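# Carry carton around corner onto yellow-taped spot

## Task

Bring the carton around the corner and set it down on the area outlined in yellow tape. It must finish upright, lying entirely within the tape with no part on or beyond it. If it topples or comes to rest tilted, the task fails, and it only counts if the carton stays there without the robot supporting it.

## Robot and tools

Robot: a Hello Robot Stretch 3 with one arm. It has a two-wheeled base (0.33 m long, 0.34 m wide), a lift that slides up a mast, and a telescoping arm that reaches out to the robot's right side. The gripper cannot move forward by itself, so to shift it forward or back you drive the base. The base can only drive straight or spin in place, never sideways. Spins pivot about the point midway between the drive wheels, 0.05 m behind the front edge. With the arm pulled in and the wrist folded, a spin sweeps a 0.28 m radius. An unfolded, level gripper reaches beyond that circle. A loose object may occasionally get bumped by something outside your control.

Frames: the base frame has its origin on the floor between the drive wheels, with x forward, y to the left and z up. hand_pose is reported in the base frame, at the point where the closed fingertips meet. With all wrist joints at zero, that frame's x points up, y points back along the arm toward the mast, and z points to the rear. The odometry frame is the base frame as it was when the scene began. Heading is in radians, positive to the left, and wraps between -3.142 and 3.142. Wheel slip is counted as travel.

execute_actions: arguments are actions (a list holding one action, or empty to only read the state) and cameras (a list drawn from head_camera, nav_camera, wrist_camera, all; omitted, null or ["all"] gives every camera, [] gives none). An action may hold base, joints, or both, and optionally contact_limits. Everything in one action starts together. base takes exactly one key. translate_m is a relative drive in metres from the current position, forward positive, range -1 to 1. rotate_rad is a relative spin in radians, left (counter-clockwise seen from above) positive, range -3.2 to 3.2. joints is one flat object of absolute targets keyed by joint name:
- lift_m: 0 to 1.1 m, the arm's height on the mast.
- arm_m: 0 to 0.52 m, the extension.
- wrist_yaw_rad: -1.345 to 4.42. At 0 the gripper points along the arm, positive swings it toward the front, and 3.0 folds it over the base.
- wrist_pitch_rad: -1.57 to 0.451. 0 is level and negative tips the fingertips down.
- wrist_roll_rad: -2.911 to 2.911. At 0 the fingers sit level, side by side.
- gripper_m: -0.089 to 0.179, larger is more open. The real fingertip gap is less than this value, by about 0.007 nearly closed and 0.025 fully open, and it is zero below 0.007.
- head_pan_rad: -3.953 to 1.73. 0 faces forward, positive turns left, and -1.57 looks along the arm.
- head_tilt_rad: -1.53 to 0.419. 0 is level and negative looks down.

A joint counts as done within about ±0.004 for lift, arm and gripper, ±0.02 for yaw, roll and head, and ±0.05 for pitch. contact_limits accepts only arm_m: a motor-effort percentage from 1 to 100 at which the arm halts (contact_stop). Smaller values are gentler, but one set too small stops the arm straight away. An unknown key or an out-of-range number rejects the whole call and nothing moves. Anything left out of an action may still be driving toward its earlier target.

wait: seconds from 0 to 10. Nothing new is commanded, and it returns the state and images. zoom_image: camera plus region [x0, y0, x1, y1] in pixels of that camera's most recent full image, with (0,0) at the top left and at most 504 by 504. finished_scene: pass the current scene's number. It is final and reports success. Sending a reply with no tool call ends the session.

Results: base_status and joint_status give each motion's outcome. done means the wheels or joint reached the target; for the base, slipping may still have happened. off_target means it halted short and may still be pushing. After contact_stop, time_out or torque_fault the old target is dropped. on_its_own covers what this call did not command, and its "held at" is a target, not a position. motor_effort is a percent of maximum, positive toward higher joint values, with the peak in brackets. Readings are biased and noisy. Positive wheel effort pushes forward. lidar_m lists 12 ranges in metres, in 30 degree sectors counter-clockwise from straight ahead (4th left, 7th behind, 10th right), taken in a plane 0.17 m above the floor, covering 0.15 to 12 m. It misses low, clear or thin things, and the robot's own parts can block sectors 5, 6, 9 and 10. wrist_depth_mm (45 to 1000) and head_depth_mm (280 to 4000, laid out sideways) are 7x7 grids of median depths, where "-" means no reading. base_tilt gives forward and right lean in degrees, with a fixed bias of up to about 4. turned_by_wheels and turned_by_imu report the turn since the previous result.

Cameras: head_camera and nav_camera move with the head pan and tilt. wrist_camera rides on the gripper. Calibrations in OpenCV form map the base frame into each camera's frame. They carry small errors, which are larger for the wrist camera when the arm is extended.

Speed: the base is fast only when stowed, meaning lift_m under 0.30, arm_m under 0.03 and wrist_yaw_rad over 2.54. Otherwise it is slow. The robot keeps its last command while you are composing a reply, and the world keeps moving. Each base command counts from the last pose reported.

Gripping: close to a value below the object's width, and smaller squeezes harder. To let go, open at least 0.02 beyond where contact happened. Neither the reading nor a done status confirms a grasp. Squeezing too hard triggers a force reduction, which can let things slip.

Safety: arm and lift stop and go slack when they press firmly, and a slack lift may sag under load. The base, wrist and head have no contact stop and will keep pushing. A wrist servo that strains for several seconds cuts out for 10 s. Only fold or unfold the wrist with lift_m between 0.32 and 0.95, wrist_pitch_rad at -0.4 and roll near 0. Once folded, the lift may go down to 0.25. With wrist_yaw_rad below -0.4, keep pitch at -0.5 or lower. Pushing against something solid with the gripper higher than about 0.45 m, pushing a second time after a stop, or driving while gripping or pressing on something fixed can tip the robot. Snagging furniture is worst when reversing. If tipping starts, reverse the last move in small steps, pull the gripper clear, and lower the lift to about 0.2. Avoid dropping, slamming or hard shoving of the carton.

Each tool is called as name(argument=value, ...), one argument or row to a line, values as JSON.

## Session

execute_actions(
  actions=[],
)

Scene clock: 0.00 s.
base_odometry: x=+0.000 y=+0.000 heading=+0.000 (m, m, rad; odometry frame)
turned_by_wheels: +0.000 (rad since the last result)
turned_by_imu: +0.000 (rad since the last result)
base_tilt: forward=-0.1 right=-0.1 (deg)
lidar_m: 0.68 0.95 1.64 1.05 0.78 0.75 0.78 0.67 0.65 0.68 0.68 0.66
head_depth_mm: 595 592 591 590 585 585 585 / 628 625 624 622 620 618 615 / 666 663 659 660 657 652 650 / 706 706 703 701 697 699 693 / 756 754 750 747 746 742 741 / 812 808 808 800 801 792 790 / 877 872 865 861 860 854 854
base_status: not commanded
joint_positions: lift_m=+0.543 arm_m=+0.002 wrist_yaw_rad=+2.871 wrist_pitch_rad=-0.426 wrist_roll_rad=-0.006 gripper_m=+0.037 head_pan_rad=-0.017 head_tilt_rad=+0.004
joint_status: not commanded
motor_effort: left_wheel=+0 right_wheel=+0 lift_m=+25 arm_m=-1 wrist_yaw_rad=+0 wrist_pitch_rad=+8 wrist_roll_rad=+1 gripper_m=+0 head_pan_rad=+0 head_tilt_rad=+2 (%)
hand_pose: x=+0.0384 y=+0.0685 z=+0.5539 quat_wxyz=(+0.242, +0.703, +0.056, +0.667) (m; base frame)
wrist_depth_mm: - 946 - - - - - / - - - - - - - / - - - - - - 960 / 728 - - - - - 922 / 766 - 950 955 972 993 896 / 749 - 762 794 823 828 810 / 661 672 675 694 700 707 711
pictures: head_camera (sideways: a quarter turn clockwise sets it upright), nav_camera (sideways: a quarter turn counterclockwise sets it upright), wrist_camera
Images, in order (width x height): head_camera 896x504, nav_camera 672x504, wrist_camera 644x364.

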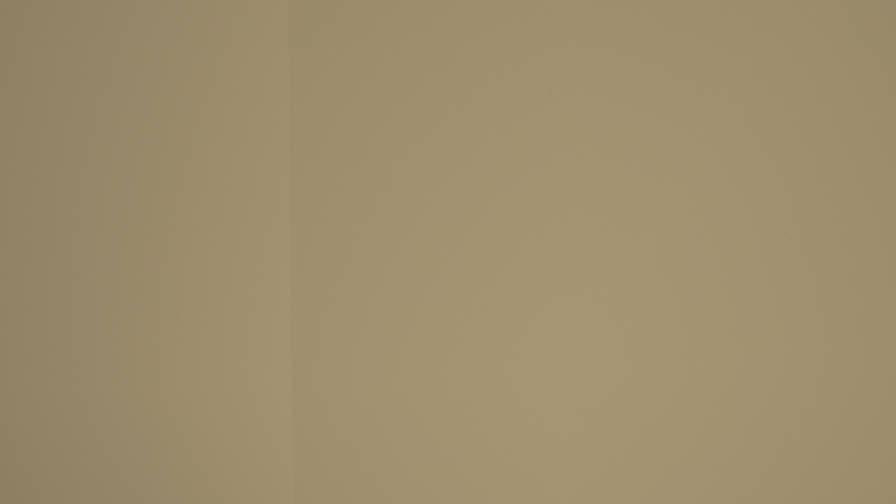

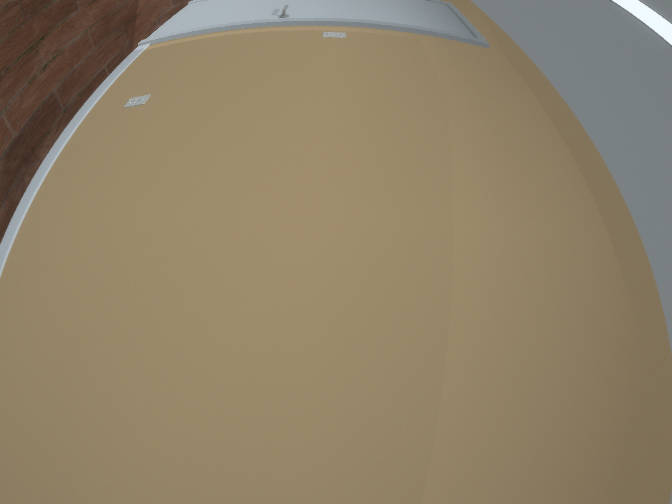

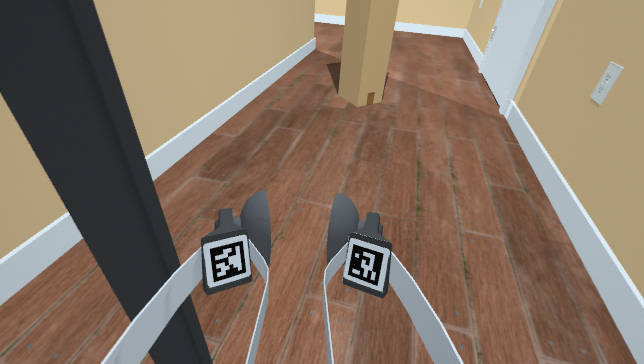

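execute_actions(
  actions=[
    {"base":{"rotate_rad":1.2},"joints":{"head_tilt_rad":-0.6,"lift_m":0.27}},
  ],
)

Scene clock: 5.60 s.
base_odometry: x=+0.000 y=+0.000 heading=+1.200 (m, m, rad; odometry frame)
turned_by_wheels: +1.200 (rad since the last result)
turned_by_imu: +1.194 (rad since the last result)
base_tilt: forward=-0.2 right=-0.1 (deg)
lidar_m: 1.64 0.92 0.76 0.75 0.80 0.66 0.65 0.72 0.66 0.66 0.73 1.15
head_depth_mm: 3058 3032 2907 2312 1812 1447 1205 / 3310 3625 3621 2394 1824 1447 1213 / 3372 3655 3128 2206 1819 1456 1217 / 3403 3558 1688 1913 1824 1458 1215 / 3422 3653 3371 2418 1836 1472 1230 / 1993 2004 2088 2110 1849 1465 1225 / 1522 1552 1586 1607 1630 1477 1223
base_status: done
joint_positions: lift_m=+0.270 arm_m=+0.002 wrist_yaw_rad=+2.871 wrist_pitch_rad=-0.428 wrist_roll_rad=-0.006 gripper_m=+0.037 head_pan_rad=-0.017 head_tilt_rad=-0.592
joint_status: all done
motor_effort: left_wheel=-5(9) right_wheel=+7(13) lift_m=+22(23) arm_m=-1(1) wrist_yaw_rad=+1(0) wrist_pitch_rad=+8(8) wrist_roll_rad=+1(0) gripper_m=-1(0) head_pan_rad=+0(1) head_tilt_rad=-3(34) (%)
hand_pose: x=+0.0384 y=+0.0683 z=+0.2806 quat_wxyz=(+0.242, +0.703, +0.057, +0.667) (m; base frame)
wrist_depth_mm: - 693 709 738 757 779 800 / - 759 780 789 838 861 900 / - 808 818 846 872 918 976 / 630 668 671 686 706 733 745 / 516 - 561 565 584 586 606 / 462 - - 463 483 492 499 / - - - 409 411 421 427
pictures: head_camera (sideways: a quarter turn clockwise sets it upright), nav_camera (sideways: a quarter turn counterclockwise sets it upright), wrist_camera
camera_calibration (this result's frames):
head_camera: T_world_to_cam=[[-0.507768, 0.0642276, -0.859096, 1.14202], [0.0866894, 0.995965, 0.0232224, -0.0401001], [0.857121, -0.0626829, -0.511287, 0.61963], [0, 0, 0, 1]] pos_world=[0.0522585, 0.0054295, 1.29884]
nav_camera: T_world_to_cam=[[0.554826, 0.0407202, 0.830969, -1.04279], [-0.0193751, -0.997898, 0.0618368, -0.0228345], [0.831741, -0.0504088, -0.552871, 0.670322], [0, 0, 0, 1]] pos_world=[0.020591, 0.0534663, 1.23854]
wrist_camera: T_world_to_cam=[[0.959464, -0.275874, 0.0576457, -0.0452398], [-0.122968, -0.593822, -0.795144, 0.297603], [0.253591, 0.755823, -0.603674, 0.268238], [0, 0, 0, 1]] pos_world=[0.0119789, -0.0384979, 0.401173]
Images, in order (width x height): head_camera 896x504, nav_camera 672x504, wrist_camera 644x364.

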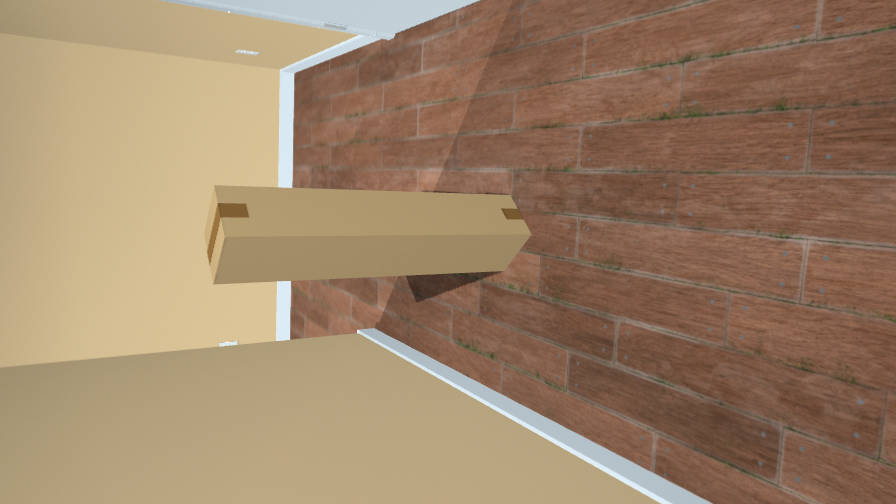

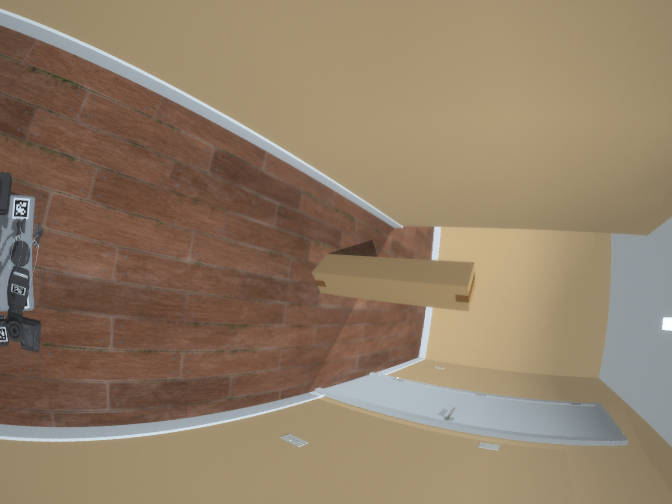

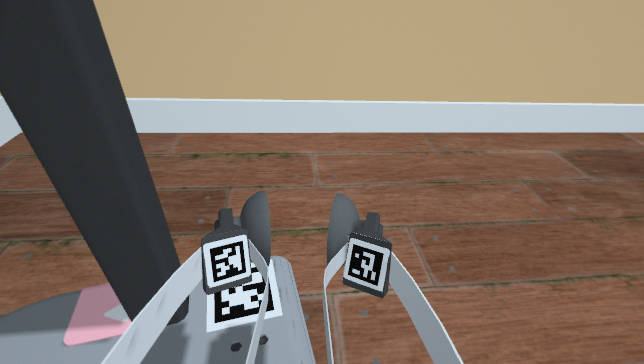

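execute_actions(
  actions=[
    {"base":{"rotate_rad":-0.1},"joints":{"head_tilt_rad":-0.9,"head_pan_rad":0.2}},
  ],
  cameras=[],
)

execute_actions(
  actions=[
    {"base":{"translate_m":1}},
  ],
  cameras=[],
)

execute_actions(
  actions=[
    {"base":{"translate_m":0.6}},
  ],
  cameras=[],
)

execute_actions(
  actions=[
    {"base":{"translate_m":0.2},"joints":{"lift_m":0.32,"head_tilt_rad":-1.2,"head_pan_rad":0}},
  ],
)

Scene clock: 24.10 s.
base_odometry: x=+0.000 y=+0.000 heading=+1.100 (m, m, rad; odometry frame)
turned_by_wheels: -0.100 (rad since the last result)
turned_by_imu: -0.100 (rad since the last result)
base_tilt: forward=-0.1 right=-0.2 (deg)
lidar_m: 1.64 1.00 0.76 0.75 0.80 0.66 0.65 0.69 0.67 0.66 0.70 1.01
head_depth_mm: 3243 2618 2022 1681 1418 1238 1089 / 1517 2395 2031 1689 1428 1235 1092 / 1443 1652 1921 1671 1418 1234 1093 / 3445 2641 2039 1688 1422 1231 1091 / 1991 2178 2033 1696 1433 1239 1096 / 1528 1634 1778 1693 1437 1241 1097 / 1241 1312 1404 1491 1410 1242 1098
base_status: done
joint_positions: lift_m=+0.270 arm_m=+0.002 wrist_yaw_rad=+2.871 wrist_pitch_rad=-0.428 wrist_roll_rad=-0.006 gripper_m=+0.037 head_pan_rad=+0.193 head_tilt_rad=-0.888
joint_status: all done
motor_effort: left_wheel=+5(6) right_wheel=-7(6) lift_m=+21(22) arm_m=-1(1) wrist_yaw_rad=+0(1) wrist_pitch_rad=+8(8) wrist_roll_rad=+1(1) gripper_m=+0(1) head_pan_rad=+4(28) head_tilt_rad=-6(27) (%)
hand_pose: x=+0.0384 y=+0.0683 z=+0.2806 quat_wxyz=(+0.242, +0.703, +0.057, +0.667) (m; base frame)
wrist_depth_mm: - 670 689 755 797 852 917 / - 720 788 837 863 933 - / - 772 803 858 923 993 - / 616 668 669 696 704 728 750 / 529 - 564 564 579 581 613 / 461 - - 462 484 485 499 / - - - 412 417 423 431
pictures: none
No camera images: the call's "cameras" was empty. Leave "cameras" out to get every camera's image.

Scene clock: 29.10 s.
base_odometry: x=+0.453 y=+0.891 heading=+1.100 (m, m, rad; odometry frame)
turned_by_wheels: +0.000 (rad since the last result)
turned_by_imu: +0.000 (rad since the last result)
base_tilt: forward=-0.2 right=-0.2 (deg)
lidar_m: 0.64 0.91 0.70 0.68 0.72 1.04 1.65 0.97 0.74 0.73 0.77 1.09
head_depth_mm: 2554 2613 2032 1673 1426 1235 1091 / 2608 712 867 1629 1425 1234 1095 / 2671 667 738 931 1251 1238 1089 / 2714 714 801 991 1315 1235 1099 / 2733 2330 1984 1672 1436 1233 1095 / 1378 1498 1611 1613 1428 1238 1102 / 1125 1202 1261 1350 1364 1234 1094
base_status: done
joint_positions: lift_m=+0.270 arm_m=+0.002 wrist_yaw_rad=+2.871 wrist_pitch_rad=-0.428 wrist_roll_rad=-0.006 gripper_m=+0.037 head_pan_rad=+0.193 head_tilt_rad=-0.890
joint_status: not commanded
motor_effort: left_wheel=+5(13) right_wheel=-7(13) lift_m=+22(21) arm_m=-1(1) wrist_yaw_rad=+0(0) wrist_pitch_rad=+8(9) wrist_roll_rad=+1(0) gripper_m=+0(0) head_pan_rad=+5(5) head_tilt_rad=-5(5) (%)
hand_pose: x=+0.0384 y=+0.0683 z=+0.2806 quat_wxyz=(+0.242, +0.703, +0.057, +0.667) (m; base frame)
wrist_depth_mm: - 611 645 684 729 772 817 / - 664 700 734 786 846 932 / - 711 760 794 877 907 989 / 624 677 669 702 704 734 753 / 520 - 562 559 572 585 616 / 454 - - 460 479 488 490 / - - - 409 415 421 426
pictures: none
No camera images: the call's "cameras" was empty. Leave "cameras" out to get every camera's image.

Scene clock: 32.90 s.
base_odometry: x=+0.725 y=+1.426 heading=+1.101 (m, m, rad; odometry frame)
turned_by_wheels: +0.000 (rad since the last result)
turned_by_imu: +0.000 (rad since the last result)
base_tilt: forward=-0.1 right=-0.1 (deg)
lidar_m: - 0.85 0.65 0.64 0.68 0.98 2.25 1.02 0.78 0.77 0.78 0.15
head_depth_mm: 2074 2315 2045 1677 1424 1214 1091 / 2118 2383 2027 1676 1427 314 1061 / 2170 2397 2044 1691 363 314 292 / 2228 2443 2041 1683 363 315 288 / 2255 2528 2048 1675 363 315 288 / 2330 2513 1883 1585 363 315 1042 / 1057 1124 1191 1267 1222 1175 1101
base_status: done
joint_positions: lift_m=+0.270 arm_m=+0.002 wrist_yaw_rad=+2.905 wrist_pitch_rad=-0.434 wrist_roll_rad=-0.006 gripper_m=+0.037 head_pan_rad=+0.193 head_tilt_rad=-0.890
joint_status: not commanded
on_its_own: wrist_yaw_rad is at rest, and its effort (-21) is outside its rest range (-12 to +12)
motor_effort: left_wheel=+10(18) right_wheel=-2(13) lift_m=+22(22) arm_m=-1(1) wrist_yaw_rad=-21(26) wrist_pitch_rad=+11(13) wrist_roll_rad=+1(1) gripper_m=+8(10) head_pan_rad=+4(5) head_tilt_rad=-5(5) (%)
hand_pose: x=+0.0310 y=+0.0695 z=+0.2793 quat_wxyz=(+0.233, +0.701, +0.070, +0.670) (m; base frame)
wrist_depth_mm: - 579 598 631 85 73 65 / - 646 670 700 90 78 69 / 652 685 723 761 97 83 73 / 630 - 661 678 106 90 78 / 522 - - 565 117 98 84 / 458 - - 456 129 108 91 / - - - 391 155 119 99
pictures: none
No camera images: the call's "cameras" was empty. Leave "cameras" out to get every camera's image.

Scene clock: 35.67 s.
base_odometry: x=+0.816 y=+1.604 heading=+1.101 (m, m, rad; odometry frame)
turned_by_wheels: +0.000 (rad since the last result)
turned_by_imu: +0.000 (rad since the last result)
base_tilt: forward=-0.1 right=-0.1 (deg)
lidar_m: - - 0.15 0.63 0.67 0.96 2.44 1.04 0.80 0.75 0.81 0.15
head_depth_mm: 1909 1690 1523 1379 1260 1167 1079 / 1920 1689 1524 1373 1265 1176 1092 / 1915 1683 1529 345 1228 1180 - / 1881 1696 1504 340 319 1098 - / 1911 1691 374 339 311 299 - / 1900 1684 373 338 310 1130 1101 / 1883 1665 1484 338 318 1164 1089
base_status: done
joint_positions: lift_m=+0.320 arm_m=+0.002 wrist_yaw_rad=+2.935 wrist_pitch_rad=-0.439 wrist_roll_rad=-0.006 gripper_m=+0.037 head_pan_rad=+0.007 head_tilt_rad=-1.186
joint_status: all done
on_its_own: wrist_yaw_rad is held at +2.922, not at its first target +2.872, by its stall guard, which is not easing now
motor_effort: left_wheel=+8(20) right_wheel=-2(11) lift_m=+29(30) arm_m=-1(1) wrist_yaw_rad=-9(14) wrist_pitch_rad=+14(15) wrist_roll_rad=+0(0) gripper_m=+3(7) head_pan_rad=-5(28) head_tilt_rad=-7(27) (%)
hand_pose: x=+0.0242 y=+0.0703 z=+0.3278 quat_wxyz=(+0.224, +0.700, +0.083, +0.673) (m; base frame)
wrist_depth_mm: - 586 594 631 630 74 67 / 607 623 653 674 685 80 71 / 661 - 715 757 100 86 76 / 707 - 743 762 109 93 82 / 582 575 - 619 120 102 88 / 497 504 - 523 131 112 96 / 442 - - 450 160 126 105
pictures: head_camera (sideways: a quarter turn clockwise sets it upright), nav_camera (sideways: a quarter turn counterclockwise sets it upright), wrist_camera
camera_calibration (this result's frames):
head_camera: T_world_to_cam=[[-0.902631, 0.0492107, -0.427592, 0.582144], [0.0636667, 0.997779, -0.0195658, 0.0157472], [0.42568, -0.044884, -0.90376, 1.13266], [0, 0, 0, 1]] pos_world=[0.0423102, 0.00647819, 1.27288]
nav_camera: T_world_to_cam=[[0.923668, 0.0566845, 0.378979, -0.456119], [0.0397301, -0.997835, 0.0524156, -0.0108843], [0.381129, -0.0333577, -0.92392, 1.15555], [0, 0, 0, 1]] pos_world=[-0.0186785, 0.0535406, 1.24106]
wrist_camera: T_world_to_cam=[[0.975308, -0.213206, 0.0575976, -0.0385506], [-0.0865658, -0.608992, -0.788439, 0.332563], [0.203176, 0.763985, -0.612411, 0.302339], [0, 0, 0, 1]] pos_world=[0.00495934, -0.0366731, 0.449582]
Images, in order (width x height): head_camera 896x504, nav_camera 672x504, wrist_camera 644x364.

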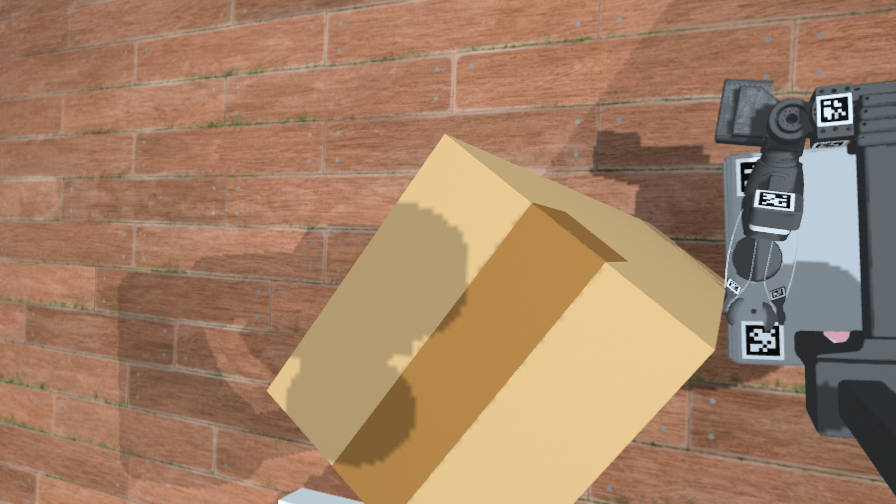

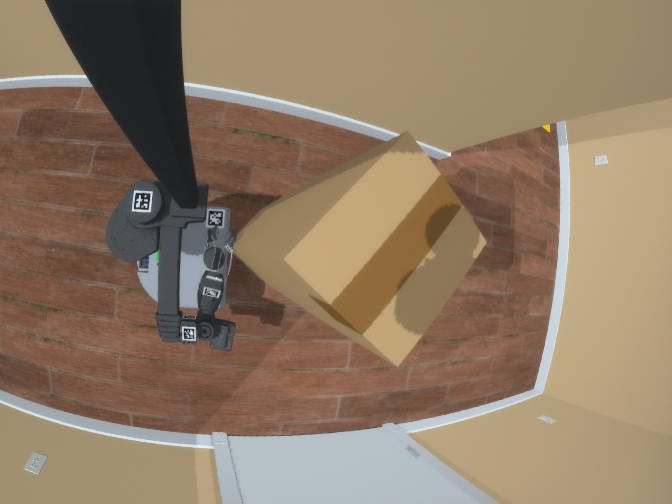

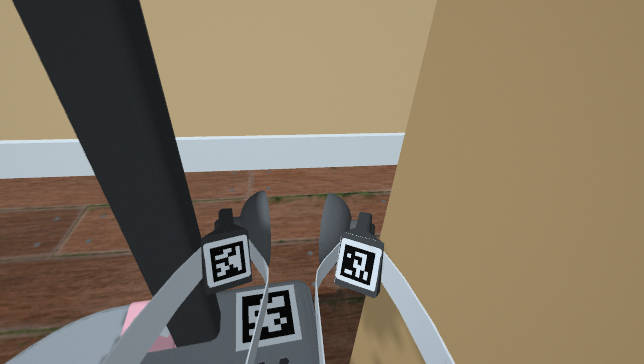

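execute_actions(
  actions=[
    {"base":{"translate_m":0.2},"joints":{"wrist_yaw_rad":3.25,"gripper_m":0.0,"head_tilt_rad":-1.4}},
  ],
  cameras=["head_camera","nav_camera"],
)

Scene clock: 43.67 s.
base_odometry: x=+0.906 y=+1.783 heading=+1.101 (m, m, rad; odometry frame)
turned_by_wheels: +0.000 (rad since the last result)
turned_by_imu: +0.000 (rad since the last result)
base_tilt: forward=-0.1 right=-0.1 (deg)
lidar_m: 0.15 - 0.16 0.61 0.65 0.94 2.48 1.06 0.78 0.77 0.82 1.22
head_depth_mm: 1507 1412 1358 1280 1229 1177 1127 / 1499 1422 1348 1285 1235 1173 1126 / 1501 1415 1350 1286 1241 - 1126 / 1496 1418 331 586 1236 - 1110 / 1479 1411 326 312 421 - - / 1491 342 325 309 1204 - 1111 / 1471 341 323 309 1213 1158 1110
base_status: done
joint_positions: lift_m=+0.320 arm_m=+0.002 wrist_yaw_rad=+3.247 wrist_pitch_rad=-0.434 wrist_roll_rad=-0.006 gripper_m=+0.000 head_pan_rad=+0.007 head_tilt_rad=-1.383
joint_status: all done
motor_effort: left_wheel=+9(17) right_wheel=-2(5) lift_m=+29(28) arm_m=-1(1) wrist_yaw_rad=+2(8) wrist_pitch_rad=+12(14) wrist_roll_rad=+1(1) gripper_m=-3(81) head_pan_rad=-4(4) head_tilt_rad=-7(22) (%)
hand_pose: x=-0.0447 y=+0.0744 z=+0.3289 quat_wxyz=(+0.115, +0.679, +0.189, +0.700) (m; base frame)
wrist_depth_mm: 706 676 633 599 589 563 200 / 786 742 694 661 630 611 153 / 851 813 767 738 701 661 123 / 704 740 751 783 746 722 104 / 587 602 616 - 647 221 100 / 499 522 - - 546 165 107 / 432 - - - 369 143 116
pictures: head_camera (sideways: a quarter turn clockwise sets it upright), nav_camera (sideways: a quarter turn counterclockwise sets it upright)
camera_calibration (this result's frames):
head_camera: T_world_to_cam=[[-0.969007, 0.0487558, -0.242175, 0.341069], [0.0584558, 0.997744, -0.0330271, 0.0332974], [0.240018, -0.04616, -0.96967, 1.21935], [0, 0, 0, 1]] pos_world=[0.0358852, 0.00643401, 1.26607]
nav_camera: T_world_to_cam=[[0.980078, 0.0570709, 0.190235, -0.210667], [0.0493774, -0.997768, 0.0449435, -0.0012028], [0.192376, -0.0346549, -0.980709, 1.23039], [0, 0, 0, 1]] pos_world=[-0.0301675, 0.0534617, 1.24678]
Images, in order (width x height): head_camera 896x504, nav_camera 672x504.

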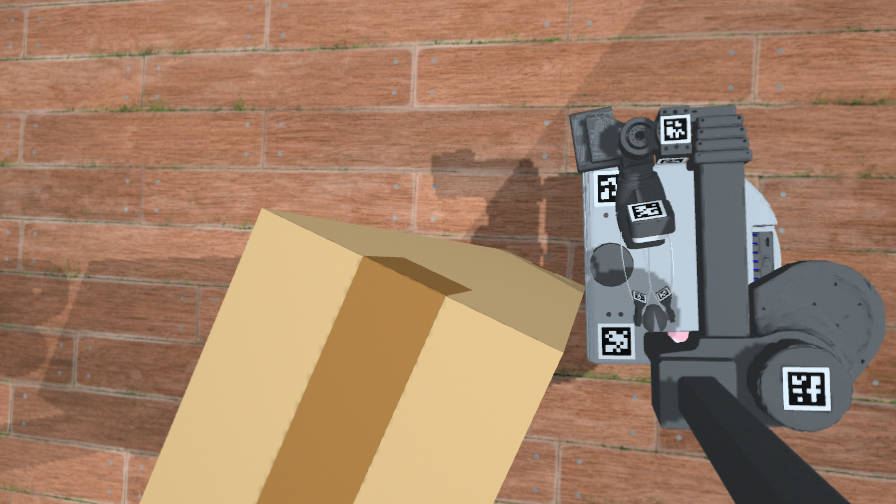

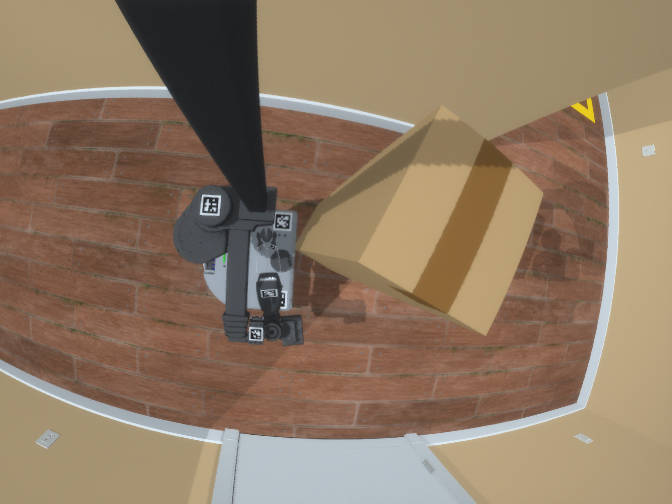

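execute_actions(
  actions=[
    {"base":{"translate_m":0.5},"joints":{"head_tilt_rad":-0.9,"head_pan_rad":0.9}},
  ],
  cameras=["head_camera","nav_camera"],
)

execute_actions(
  actions=[
    {"base":{"translate_m":0.5},"joints":{"head_pan_rad":1.2}},
  ],
  cameras=["head_camera","nav_camera"],
)

Scene clock: 69.83 s.
base_odometry: x=+1.132 y=+2.229 heading=+1.102 (m, m, rad; odometry frame)
turned_by_wheels: +0.001 (rad since the last result)
turned_by_imu: +0.000 (rad since the last result)
base_tilt: forward=-0.1 right=-0.1 (deg)
lidar_m: 0.16 - 0.15 0.20 0.61 0.88 2.59 1.11 0.83 0.81 0.88 1.27
head_depth_mm: 1663 1815 1941 1646 1420 313 1056 / 1830 2050 2015 1658 360 312 291 / 2027 2283 2012 1663 360 312 286 / 2313 2442 2011 1657 359 313 287 / 2671 2527 2023 1625 360 313 788 / 2637 614 691 813 914 437 1087 / 488 549 630 734 884 1109 1091
base_status: done
joint_positions: lift_m=+0.320 arm_m=+0.002 wrist_yaw_rad=+3.247 wrist_pitch_rad=-0.433 wrist_roll_rad=-0.006 gripper_m=+0.000 head_pan_rad=+0.893 head_tilt_rad=-0.901
joint_status: all done
on_its_own: left_wheel is at rest, and its effort (+19) is outside its rest range (-18 to +18)
motor_effort: left_wheel=+19(37) right_wheel=-5(7) lift_m=+28(29) arm_m=-1(1) wrist_yaw_rad=+2(1) wrist_pitch_rad=+11(12) wrist_roll_rad=+1(0) gripper_m=-3(3) head_pan_rad=+4(54) head_tilt_rad=+1(27) (%)
hand_pose: x=-0.0448 y=+0.0745 z=+0.3292 quat_wxyz=(+0.115, +0.679, +0.189, +0.700) (m; base frame)
wrist_depth_mm: 654 626 606 563 550 171 105 / 733 700 663 620 596 164 102 / 820 779 739 699 656 157 100 / 707 726 745 739 706 152 98 / 584 602 610 - 315 146 95 / 497 525 - - 259 142 93 / 436 - - - 214 137 101
pictures: head_camera (sideways: a quarter turn clockwise sets it upright), nav_camera (sideways: a quarter turn counterclockwise sets it upright)
camera_calibration (this result's frames):
head_camera: T_world_to_cam=[[-0.510756, -0.54619, -0.663931, 0.887645], [-0.731034, 0.682341, 0.0010418, -0.00623037], [0.452458, 0.485888, -0.747793, 0.929748], [0, 0, 0, 1]] pos_world=[0.0281426, 0.0373204, 1.2846]
nav_camera: T_world_to_cam=[[0.45004, 0.63941, 0.623394, -0.771618], [0.788058, -0.612714, 0.0595417, -0.0247474], [0.420034, 0.464475, -0.779638, 0.96779], [0, 0, 0, 1]] pos_world=[-0.0397433, 0.0287032, 1.23702]
Images, in order (width x height): head_camera 896x504, nav_camera 672x504.

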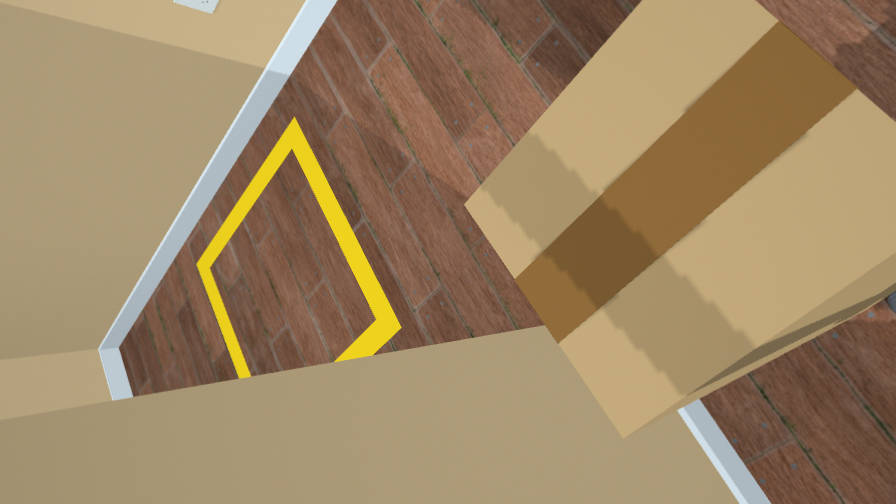

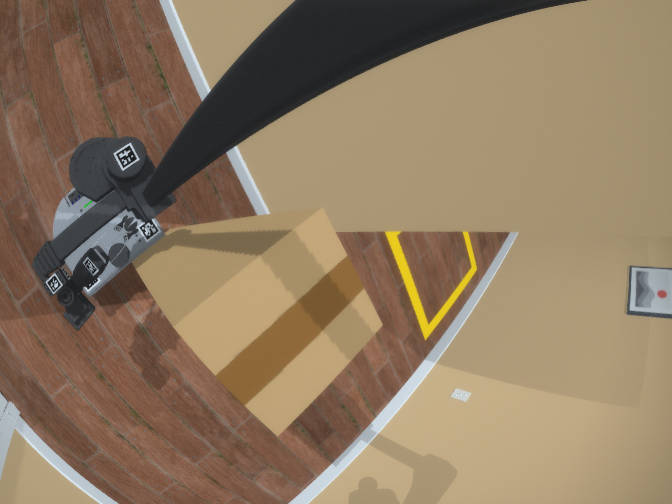

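Scene clock: 75.83 s.
base_odometry: x=+1.358 y=+2.675 heading=+1.102 (m, m, rad; odometry frame)
turned_by_wheels: +0.001 (rad since the last result)
turned_by_imu: +0.000 (rad since the last result)
base_tilt: forward=-0.2 right=-0.2 (deg)
lidar_m: 0.15 - 0.15 0.20 0.59 0.83 2.70 1.12 0.88 0.87 0.92 1.14
head_depth_mm: 1537 1669 1811 1658 359 312 285 / 1814 1991 1970 1664 359 312 286 / 2213 2344 2019 1667 359 313 287 / 2619 2520 2013 1659 360 319 419 / 2541 2549 2003 1667 1415 1215 1103 / 2437 2543 2008 1670 1414 1236 1110 / 2410 2536 2007 1679 1360 1166 -
base_status: done
joint_positions: lift_m=+0.320 arm_m=+0.002 wrist_yaw_rad=+3.247 wrist_pitch_rad=-0.433 wrist_roll_rad=-0.006 gripper_m=+0.000 head_pan_rad=+1.193 head_tilt_rad=-0.901
joint_status: all done
motor_effort: left_wheel=+18(26) right_wheel=-4(5) lift_m=+28(28) arm_m=-1(1) wrist_yaw_rad=+1(1) wrist_pitch_rad=+11(11) wrist_roll_rad=+0(1) gripper_m=-3(3) head_pan_rad=+5(35) head_tilt_rad=+1(0) (%)
hand_pose: x=-0.0448 y=+0.0745 z=+0.3292 quat_wxyz=(+0.115, +0.679, +0.189, +0.700) (m; base frame)
wrist_depth_mm: 629 599 567 - - 171 105 / 710 661 634 - - 164 102 / 774 739 696 999 974 158 100 / 697 731 753 795 720 152 97 / 592 601 615 - 318 147 95 / 492 525 - - 259 142 94 / 434 - - - 216 137 101
pictures: head_camera (sideways: a quarter turn clockwise sets it upright), nav_camera (sideways: a quarter turn counterclockwise sets it upright)
camera_calibration (this result's frames):
head_camera: T_world_to_cam=[[-0.326616, -0.672693, -0.663932, 0.886522], [-0.899975, 0.435941, 0.00104184, -0.00519988], [0.288734, 0.597862, -0.747792, 0.930746], [0, 0, 0, 1]] pos_world=[0.0161343, 0.0421663, 1.2846]
nav_camera: T_world_to_cam=[[0.241073, 0.743817, 0.623394, -0.770344], [0.933887, -0.352577, 0.0595417, -0.025637], [0.264082, 0.567826, -0.779637, 0.968741], [0, 0, 0, 1]] pos_world=[-0.0461764, 0.0138801, 1.23702]
Images, in order (width x height): head_camera 896x504, nav_camera 672x504.

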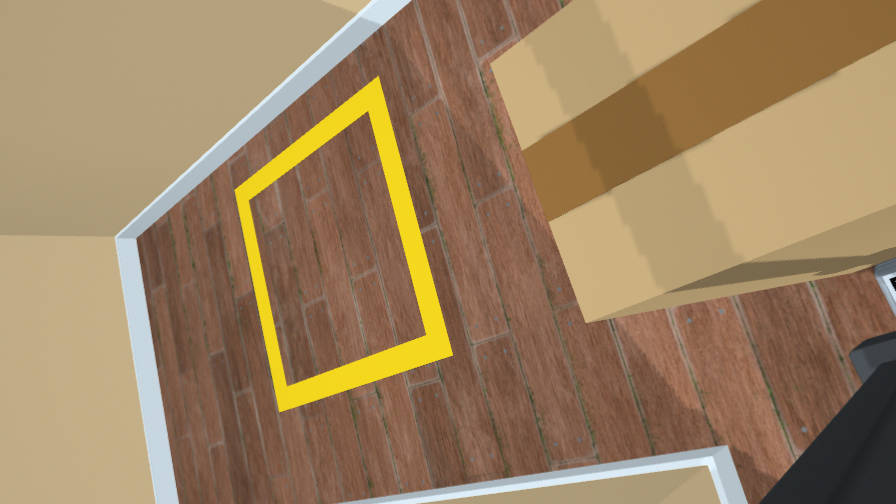

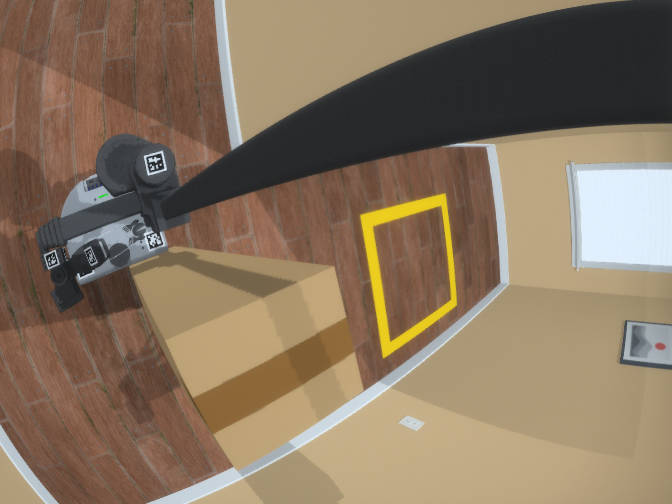

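execute_actions(
  actions=[
    {"base":{"translate_m":0.45}},
  ],
  cameras=[],
)

execute_actions(
  actions=[
    {"base":{"translate_m":-0.25},"joints":{"lift_m":0.27}},
  ],
  cameras=[],
)

execute_actions(
  actions=[
    {"base":{"rotate_rad":-0.9}},
  ],
  cameras=[],
)

execute_actions(
  actions=[
    {"base":{"translate_m":0.5}},
  ],
  cameras=[],
)

execute_actions(
  actions=[
    {"base":{"rotate_rad":2.31},"joints":{"head_pan_rad":0,"head_tilt_rad":-1.2}},
  ],
  cameras=[],
)

execute_actions(
  actions=[
    {"base":{"translate_m":0.5},"joints":{"lift_m":0.32}},
  ],
  cameras=["head_camera","nav_camera"],
)

Scene clock: 92.57 s.
base_odometry: x=+1.561 y=+3.076 heading=+1.103 (m, m, rad; odometry frame)
turned_by_wheels: +0.001 (rad since the last result)
turned_by_imu: +0.000 (rad since the last result)
base_tilt: forward=-0.1 right=-0.2 (deg)
lidar_m: 0.16 - 0.15 0.20 0.90 0.85 2.75 1.15 0.92 0.90 0.88 0.68
head_depth_mm: 912 992 1072 1176 359 313 286 / 1079 1186 1315 1464 359 312 286 / 1323 1481 1687 1655 359 313 286 / 1689 1957 1951 1659 360 319 420 / 2350 2441 2033 1659 1413 1218 1102 / 2444 2512 1991 1654 1422 1241 1114 / 2358 2519 2003 1657 1423 1234 -
base_status: done
joint_positions: lift_m=+0.320 arm_m=+0.002 wrist_yaw_rad=+3.247 wrist_pitch_rad=-0.433 wrist_roll_rad=-0.006 gripper_m=+0.000 head_pan_rad=+1.193 head_tilt_rad=-0.901
joint_status: not commanded
motor_effort: left_wheel=+18(27) right_wheel=-5(6) lift_m=+28(28) arm_m=-1(1) wrist_yaw_rad=+2(2) wrist_pitch_rad=+11(11) wrist_roll_rad=+0(0) gripper_m=-2(3) head_pan_rad=+5(4) head_tilt_rad=+0(0) (%)
hand_pose: x=-0.0448 y=+0.0745 z=+0.3292 quat_wxyz=(+0.115, +0.679, +0.189, +0.700) (m; base frame)
wrist_depth_mm: 640 869 - - - 171 105 / 692 902 - - - 163 102 / 748 855 936 - - 158 100 / 695 725 751 774 733 152 98 / 588 599 610 - 317 147 95 / 501 523 - - 261 141 93 / 436 - - - 216 136 101
pictures: none
No camera images: the call's "cameras" was empty. Leave "cameras" out to get every camera's image.

Scene clock: 95.43 s.
base_odometry: x=+1.449 y=+2.853 heading=+1.103 (m, m, rad; odometry frame)
turned_by_wheels: +0.000 (rad since the last result)
turned_by_imu: +0.000 (rad since the last result)
base_tilt: forward=-0.1 right=-0.1 (deg)
lidar_m: 0.30 0.31 1.40 1.32 0.70 0.81 2.73 1.14 0.90 0.88 0.94 0.93
head_depth_mm: 1263 1365 1487 1586 602 620 736 / 1494 1639 1806 1671 1410 1188 991 / 1844 2053 2022 1670 1422 1240 1093 / 2338 2442 2006 1667 1419 1233 1092 / 2522 2541 2012 1651 1412 1234 1107 / 2467 2537 2032 1678 1417 1239 1110 / 2376 2560 2011 1675 1410 1241 -
base_status: done
joint_positions: lift_m=+0.270 arm_m=+0.002 wrist_yaw_rad=+3.248 wrist_pitch_rad=-0.433 wrist_roll_rad=-0.006 gripper_m=+0.000 head_pan_rad=+1.193 head_tilt_rad=-0.901
joint_status: all done
motor_effort: left_wheel=+4(13) right_wheel=-6(14) lift_m=+21(26) arm_m=-1(1) wrist_yaw_rad=+2(2) wrist_pitch_rad=+11(11) wrist_roll_rad=+0(1) gripper_m=-4(3) head_pan_rad=+5(5) head_tilt_rad=+0(0) (%)
hand_pose: x=-0.0449 y=+0.0746 z=+0.2796 quat_wxyz=(+0.115, +0.679, +0.189, +0.700) (m; base frame)
wrist_depth_mm: 619 598 755 - - - - / 671 659 815 - - - - / 733 696 781 881 902 961 - / 629 644 656 688 720 732 751 / 517 537 563 - 577 585 587 / 445 - - - 488 492 481 / 397 - - - 415 420 380
pictures: none
No camera images: the call's "cameras" was empty. Leave "cameras" out to get every camera's image.

Scene clock: 97.17 s.
base_odometry: x=+1.449 y=+2.853 heading=+0.203 (m, m, rad; odometry frame)
turned_by_wheels: -0.900 (rad since the last result)
turned_by_imu: -0.896 (rad since the last result)
base_tilt: forward=-0.1 right=-0.1 (deg)
lidar_m: 0.99 0.92 0.30 0.33 1.70 0.94 0.68 0.98 1.93 1.03 0.88 0.88
head_depth_mm: 738 844 984 1187 1373 1227 1094 / 760 876 1021 1254 1405 1232 1087 / 788 910 513 436 640 1206 1093 / 813 949 511 434 532 775 1077 / 845 983 513 446 566 873 1101 / 875 1025 1173 458 1333 1229 1108 / 911 1072 1327 1586 1416 1232 -
base_status: done
joint_positions: lift_m=+0.270 arm_m=+0.002 wrist_yaw_rad=+3.248 wrist_pitch_rad=-0.433 wrist_roll_rad=-0.006 gripper_m=+0.000 head_pan_rad=+1.193 head_tilt_rad=-0.901
joint_status: not commanded
motor_effort: left_wheel=+5(12) right_wheel=-7(15) lift_m=+22(22) arm_m=-1(1) wrist_yaw_rad=+1(1) wrist_pitch_rad=+11(11) wrist_roll_rad=+1(1) gripper_m=-3(3) head_pan_rad=+4(5) head_tilt_rad=+0(0) (%)
hand_pose: x=-0.0449 y=+0.0746 z=+0.2796 quat_wxyz=(+0.115, +0.679, +0.189, +0.700) (m; base frame)
wrist_depth_mm: - - - - 351 289 258 / - - - - 378 306 363 / 802 826 855 908 406 327 737 / 641 652 675 691 442 369 730 / 526 539 559 - 482 500 597 / 439 - - - 469 468 498 / 395 - - - 418 422 429
pictures: none
No camera images: the call's "cameras" was empty. Leave "cameras" out to get every camera's image.

Scene clock: 100.40 s.
base_odometry: x=+1.938 y=+2.954 heading=+0.203 (m, m, rad; odometry frame)
turned_by_wheels: +0.000 (rad since the last result)
turned_by_imu: +0.000 (rad since the last result)
base_tilt: forward=-0.1 right=-0.1 (deg)
lidar_m: 0.57 0.58 0.58 0.65 0.42 0.41 1.18 1.67 1.07 0.61 0.51 0.51
head_depth_mm: 453 519 606 731 909 1169 1086 / 468 538 632 767 970 1193 1092 / 484 560 662 808 1042 1223 1091 / 501 580 690 858 1126 1229 1088 / 517 603 726 914 1216 1234 1101 / 537 632 766 972 1315 1238 1106 / 558 661 808 1040 1359 1238 -
base_status: done
joint_positions: lift_m=+0.270 arm_m=+0.002 wrist_yaw_rad=+3.248 wrist_pitch_rad=-0.433 wrist_roll_rad=-0.006 gripper_m=+0.000 head_pan_rad=+1.193 head_tilt_rad=-0.901
joint_status: not commanded
motor_effort: left_wheel=+4(13) right_wheel=-7(13) lift_m=+21(22) arm_m=-1(1) wrist_yaw_rad=+1(1) wrist_pitch_rad=+11(11) wrist_roll_rad=+0(0) gripper_m=-3(3) head_pan_rad=+4(5) head_tilt_rad=+1(1) (%)
hand_pose: x=-0.0449 y=+0.0746 z=+0.2796 quat_wxyz=(+0.114, +0.679, +0.189, +0.700) (m; base frame)
wrist_depth_mm: 306 350 - 788 665 538 453 / 346 378 - 850 704 566 476 / 732 400 485 902 741 595 497 / 637 440 531 688 702 614 518 / 511 498 547 - 570 578 529 / 446 - - - 485 486 496 / 399 - - - 416 420 430
pictures: none
No camera images: the call's "cameras" was empty. Leave "cameras" out to get every camera's image.

Scene clock: 103.00 s.
base_odometry: x=+1.938 y=+2.954 heading=+2.513 (m, m, rad; odometry frame)
turned_by_wheels: +2.310 (rad since the last result)
turned_by_imu: +2.298 (rad since the last result)
base_tilt: forward=-0.1 right=-0.1 (deg)
lidar_m: 0.41 1.19 1.18 2.67 0.80 0.54 0.51 0.52 0.61 0.58 0.59 0.76
head_depth_mm: 1219 1281 1351 1346 1266 1167 1083 / 1624 1640 1522 1382 1261 1175 1085 / 471 493 712 1353 1259 1173 - / 470 480 630 915 1245 1172 - / 470 469 619 1325 1256 1169 - / 1791 1647 1511 1372 1251 1158 1099 / 1896 1689 1508 1361 1255 1158 1081
base_status: done
joint_positions: lift_m=+0.270 arm_m=+0.002 wrist_yaw_rad=+3.248 wrist_pitch_rad=-0.432 wrist_roll_rad=-0.006 gripper_m=+0.000 head_pan_rad=+0.007 head_tilt_rad=-1.186
joint_status: all done
motor_effort: left_wheel=-5(11) right_wheel=+7(18) lift_m=+22(21) arm_m=-2(2) wrist_yaw_rad=+1(1) wrist_pitch_rad=+11(11) wrist_roll_rad=+0(1) gripper_m=-3(3) head_pan_rad=-5(53) head_tilt_rad=-7(25) (%)
hand_pose: x=-0.0449 y=+0.0746 z=+0.2796 quat_wxyz=(+0.114, +0.679, +0.189, +0.700) (m; base frame)
wrist_depth_mm: 556 796 - - - - - / 552 825 - - - - - / 563 769 864 897 916 958 931 / 559 658 663 687 702 722 741 / 510 542 558 - 572 584 596 / 442 - - - 481 484 498 / 399 - - - 417 418 427
pictures: none
No camera images: the call's "cameras" was empty. Leave "cameras" out to get every camera's image.

Scene clock: 108.67 s.
base_odometry: x=+1.534 y=+3.248 heading=+2.513 (m, m, rad; odometry frame)
turned_by_wheels: +0.000 (rad since the last result)
turned_by_imu: +0.000 (rad since the last result)
base_tilt: forward=-0.1 right=-0.2 (deg)
lidar_m: - - 0.90 1.18 1.55 1.08 1.01 0.83 0.57 0.53 0.54 -
head_depth_mm: 1140 1180 1248 1286 1253 1160 1084 / 1503 1576 1483 355 316 294 1096 / 1870 1681 1521 340 311 293 - / 1897 1679 1506 339 311 293 - / 1870 1681 1518 339 311 293 - / 1907 1676 1497 339 311 296 1103 / 1898 1685 1506 1371 1255 1149 1090
base_status: done
joint_positions: lift_m=+0.320 arm_m=+0.002 wrist_yaw_rad=+3.248 wrist_pitch_rad=-0.432 wrist_roll_rad=-0.006 gripper_m=+0.000 head_pan_rad=+0.007 head_tilt_rad=-1.186
joint_status: all done
motor_effort: left_wheel=-3(12) right_wheel=+9(23) lift_m=+27(29) arm_m=-1(2) wrist_yaw_rad=+1(1) wrist_pitch_rad=+11(11) wrist_roll_rad=+0(1) gripper_m=-3(2) head_pan_rad=-4(4) head_tilt_rad=-5(6) (%)
hand_pose: x=-0.0450 y=+0.0746 z=+0.3294 quat_wxyz=(+0.114, +0.679, +0.189, +0.700) (m; base frame)
wrist_depth_mm: - - - - - 802 104 / - - - - - 871 102 / 911 915 968 995 - 913 99 / 716 725 746 789 792 736 97 / 597 598 608 - 640 145 95 / 503 520 - - 538 141 94 / 435 - - - 214 137 91
pictures: head_camera (sideways: a quarter turn clockwise sets it upright), nav_camera (sideways: a quarter turn counterclockwise sets it upright)
camera_calibration (this result's frames):
head_camera: T_world_to_cam=[[-0.902887, 0.0493288, -0.427037, 0.581423], [0.0637872, 0.997771, -0.0196091, 0.0158029], [0.425118, -0.0449443, -0.904021, 1.133], [0, 0, 0, 1]] pos_world=[0.0422932, 0.00647326, 1.27285]
nav_camera: T_world_to_cam=[[0.923908, 0.0565634, 0.378411, -0.455381], [0.0396297, -0.99784, 0.0523954, -0.0108573], [0.380557, -0.0334122, -0.924154, 1.15586], [0, 0, 0, 1]] pos_world=[-0.0187088, 0.0535437, 1.24108]
Images, in order (width x height): head_camera 896x504, nav_camera 672x504.

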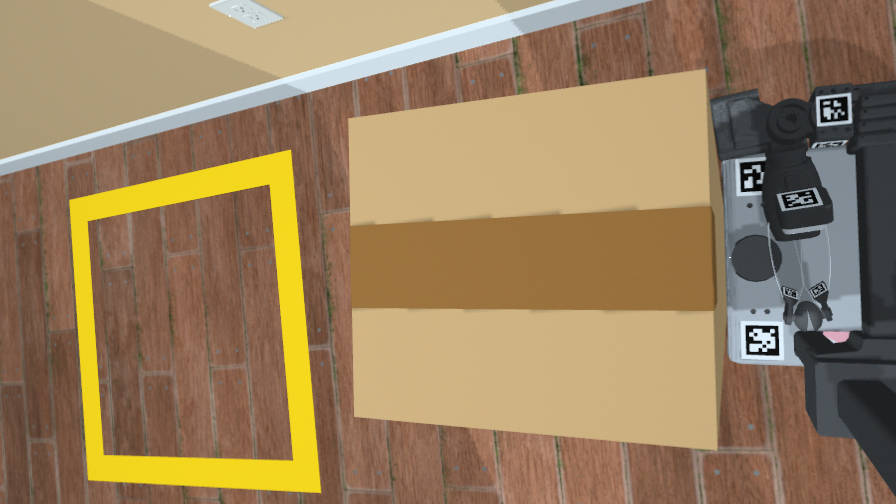

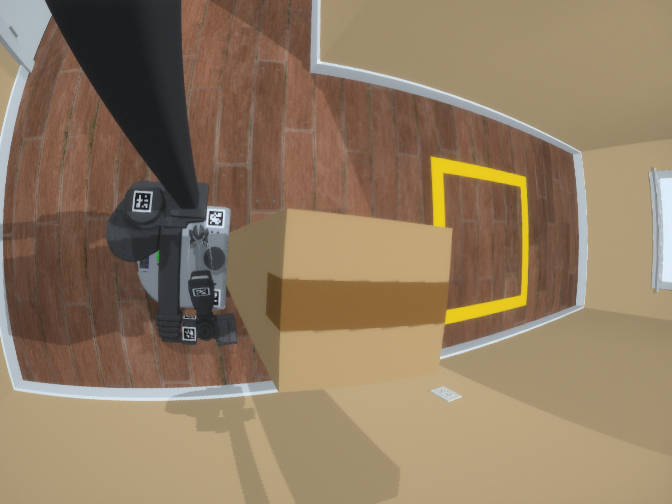

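execute_actions(
  actions=[
    {"base":{"rotate_rad":0.08}},
  ],
  cameras=[],
)

execute_actions(
  actions=[
    {"base":{"translate_m":1}},
  ],
  cameras=[],
)

execute_actions(
  actions=[
    {"base":{"translate_m":0.28}},
  ],
  cameras=[],
)

execute_actions(
  actions=[
    {"base":{"translate_m":-0.1},"joints":{"lift_m":0.27}},
  ],
  cameras=["nav_camera","head_camera"],
)

Scene clock: 117.87 s.
base_odometry: x=+1.534 y=+3.248 heading=+2.592 (m, m, rad; odometry frame)
turned_by_wheels: +0.080 (rad since the last result)
turned_by_imu: +0.079 (rad since the last result)
base_tilt: forward=-0.1 right=-0.2 (deg)
lidar_m: - - 0.91 1.52 1.41 1.05 1.01 0.76 0.56 0.53 0.55 -
head_depth_mm: 1356 1378 1399 1348 1255 1151 1082 / 1825 1659 1516 341 312 294 1096 / 1910 1679 1522 340 311 294 - / 1896 1684 1506 339 310 293 - / 1887 1684 1510 339 311 296 - / 1892 1679 1508 348 314 335 1098 / 1895 1660 1520 1364 1259 1164 1087
base_status: done
joint_positions: lift_m=+0.320 arm_m=+0.002 wrist_yaw_rad=+3.248 wrist_pitch_rad=-0.432 wrist_roll_rad=-0.006 gripper_m=+0.000 head_pan_rad=+0.007 head_tilt_rad=-1.186
joint_status: not commanded
motor_effort: left_wheel=-3(8) right_wheel=+17(22) lift_m=+28(27) arm_m=-2(2) wrist_yaw_rad=+1(1) wrist_pitch_rad=+11(11) wrist_roll_rad=+0(0) gripper_m=-3(3) head_pan_rad=-5(4) head_tilt_rad=-6(6) (%)
hand_pose: x=-0.0450 y=+0.0746 z=+0.3294 quat_wxyz=(+0.114, +0.679, +0.189, +0.700) (m; base frame)
wrist_depth_mm: 999 - - - - 880 735 / 977 - - - - 849 759 / 890 960 965 - - 906 108 / 712 741 731 775 793 806 105 / 583 601 620 - 640 609 102 / 505 519 - - 539 152 100 / 441 - - - 478 147 97
pictures: none
No camera images: the call's "cameras" was empty. Leave "cameras" out to get every camera's image.

Scene clock: 128.87 s.
base_odometry: x=+0.681 y=+3.770 heading=+2.592 (m, m, rad; odometry frame)
turned_by_wheels: +0.000 (rad since the last result)
turned_by_imu: +0.000 (rad since the last result)
base_tilt: forward=-0.1 right=-0.1 (deg)
lidar_m: - - 0.85 0.81 0.84 2.09 2.01 0.75 0.55 0.53 0.55 -
head_depth_mm: 1333 1366 1381 1343 1248 1155 1080 / 1699 1656 1512 345 312 294 1087 / 1749 1679 1513 340 312 293 - / 1733 1677 1524 340 311 293 - / 1734 1674 1522 339 311 293 - / 1728 1666 1509 348 314 296 1102 / 1719 1681 1510 1368 1256 1156 1086
base_status: done
joint_positions: lift_m=+0.320 arm_m=+0.002 wrist_yaw_rad=+3.248 wrist_pitch_rad=-0.432 wrist_roll_rad=-0.006 gripper_m=+0.000 head_pan_rad=+0.007 head_tilt_rad=-1.187
joint_status: not commanded
motor_effort: left_wheel=-2(7) right_wheel=+13(22) lift_m=+28(27) arm_m=-2(2) wrist_yaw_rad=+1(1) wrist_pitch_rad=+11(11) wrist_roll_rad=+1(0) gripper_m=-3(3) head_pan_rad=-4(4) head_tilt_rad=-6(6) (%)
hand_pose: x=-0.0450 y=+0.0746 z=+0.3294 quat_wxyz=(+0.114, +0.679, +0.189, +0.700) (m; base frame)
wrist_depth_mm: - 831 820 780 756 743 719 / - - 879 885 832 843 101 / 907 921 961 925 902 906 99 / 714 744 748 781 794 782 97 / 585 604 612 - 641 146 95 / 500 524 - - 546 141 93 / 435 - - - 333 137 91
pictures: none
No camera images: the call's "cameras" was empty. Leave "cameras" out to get every camera's image.

Scene clock: 132.67 s.
base_odometry: x=+0.442 y=+3.916 heading=+2.592 (m, m, rad; odometry frame)
turned_by_wheels: +0.000 (rad since the last result)
turned_by_imu: +0.000 (rad since the last result)
base_tilt: forward=-0.2 right=-0.1 (deg)
lidar_m: - - 0.85 0.82 0.85 1.15 2.11 0.75 0.55 0.53 0.55 -
head_depth_mm: 1343 1361 1367 1346 1253 1152 1079 / 1474 1645 1522 345 312 294 1093 / 1465 1651 1517 341 311 293 - / 1454 1648 1513 339 311 293 - / 1448 1652 1507 339 311 293 - / 1443 1652 1502 348 314 296 1108 / 1435 1637 1507 1374 1257 1154 1079
base_status: done
joint_positions: lift_m=+0.320 arm_m=+0.002 wrist_yaw_rad=+3.248 wrist_pitch_rad=-0.432 wrist_roll_rad=-0.006 gripper_m=+0.000 head_pan_rad=+0.007 head_tilt_rad=-1.187
joint_status: not commanded
motor_effort: left_wheel=-2(6) right_wheel=+12(20) lift_m=+27(28) arm_m=-2(2) wrist_yaw_rad=+1(1) wrist_pitch_rad=+11(11) wrist_roll_rad=+0(1) gripper_m=-3(3) head_pan_rad=-5(5) head_tilt_rad=-6(6) (%)
hand_pose: x=-0.0450 y=+0.0746 z=+0.3294 quat_wxyz=(+0.114, +0.679, +0.189, +0.700) (m; base frame)
wrist_depth_mm: 854 817 811 792 765 752 719 / - 918 886 849 847 823 101 / 913 933 938 916 909 906 99 / 713 723 742 777 785 762 97 / 585 604 613 - 646 145 95 / 497 525 - - 546 141 93 / 435 - - - 330 137 92
pictures: none
No camera images: the call's "cameras" was empty. Leave "cameras" out to get every camera's image.

Scene clock: 134.90 s.
base_odometry: x=+0.528 y=+3.864 heading=+2.592 (m, m, rad; odometry frame)
turned_by_wheels: +0.000 (rad since the last result)
turned_by_imu: +0.000 (rad since the last result)
base_tilt: forward=-0.2 right=-0.1 (deg)
lidar_m: 0.15 0.15 0.85 0.82 0.85 2.28 2.12 0.75 0.55 0.53 0.55 0.15
head_depth_mm: 1337 1362 1376 1345 1245 1168 1082 / 1557 1658 392 345 1244 1180 1089 / 1551 1683 375 340 486 1180 - / 1558 1686 373 339 478 1156 - / 1540 1674 374 339 470 1164 - / 1548 1662 390 348 1242 1156 1094 / 1540 1668 1506 1372 1253 1162 1089
base_status: done
joint_positions: lift_m=+0.270 arm_m=+0.002 wrist_yaw_rad=+3.248 wrist_pitch_rad=-0.432 wrist_roll_rad=-0.006 gripper_m=+0.000 head_pan_rad=+0.007 head_tilt_rad=-1.187
joint_status: all done
motor_effort: left_wheel=-4(12) right_wheel=+6(11) lift_m=+22(27) arm_m=-2(2) wrist_yaw_rad=+1(1) wrist_pitch_rad=+11(11) wrist_roll_rad=+0(0) gripper_m=-3(3) head_pan_rad=-4(5) head_tilt_rad=-6(6) (%)
hand_pose: x=-0.0450 y=+0.0746 z=+0.2797 quat_wxyz=(+0.114, +0.679, +0.189, +0.700) (m; base frame)
wrist_depth_mm: - 840 847 779 768 749 746 / - 897 901 838 848 818 795 / 805 816 846 897 905 867 873 / 632 644 655 691 722 712 749 / 507 542 564 - 569 590 603 / 442 - - - 480 485 510 / 392 - - - 417 420 423
pictures: head_camera (sideways: a quarter turn clockwise sets it upright), nav_camera (sideways: a quarter turn counterclockwise sets it upright)
camera_calibration (this result's frames):
head_camera: T_world_to_cam=[[-0.902967, 0.049331, -0.426868, 0.581203], [0.0637865, 0.997771, -0.0196223, 0.0158201], [0.424948, -0.0449467, -0.904101, 1.1331], [0, 0, 0, 1]] pos_world=[0.0422878, 0.00647312, 1.27285]
nav_camera: T_world_to_cam=[[0.923979, 0.0565611, 0.378237, -0.455155], [0.0396366, -0.99784, 0.0523892, -0.0108493], [0.380383, -0.0334145, -0.924225, 1.15595], [0, 0, 0, 1]] pos_world=[-0.0187201, 0.0535437, 1.24108]
Images, in order (width x height): head_camera 896x504, nav_camera 672x504.

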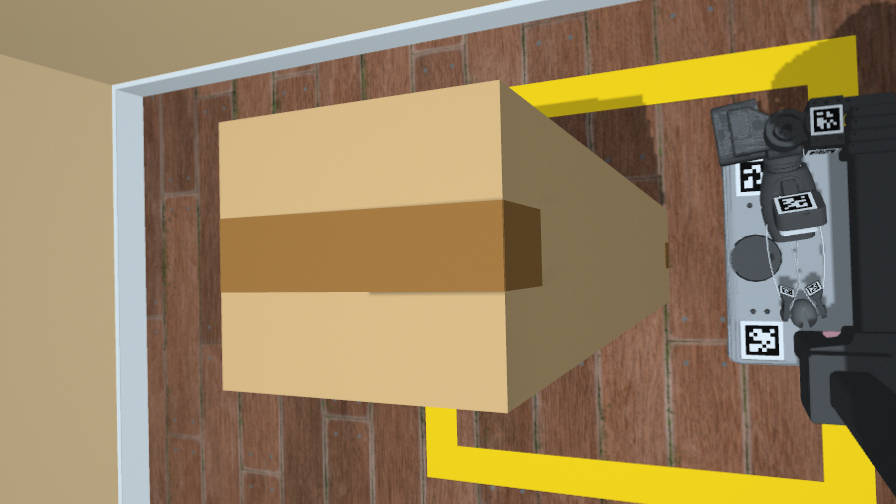

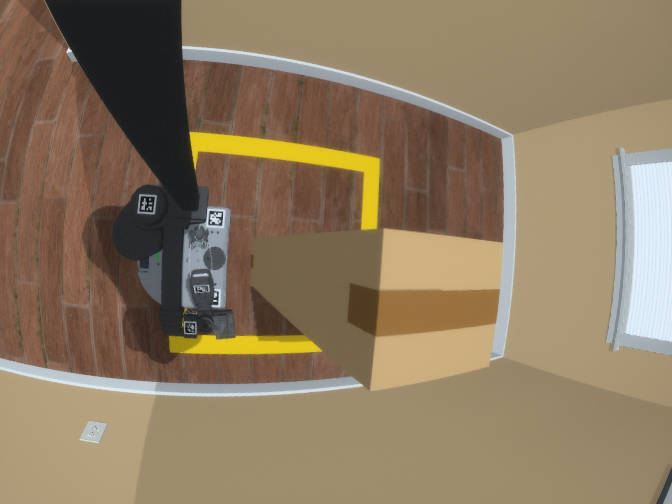

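finished_scene(
  scene=1,
)

The scene is finished: the task was done.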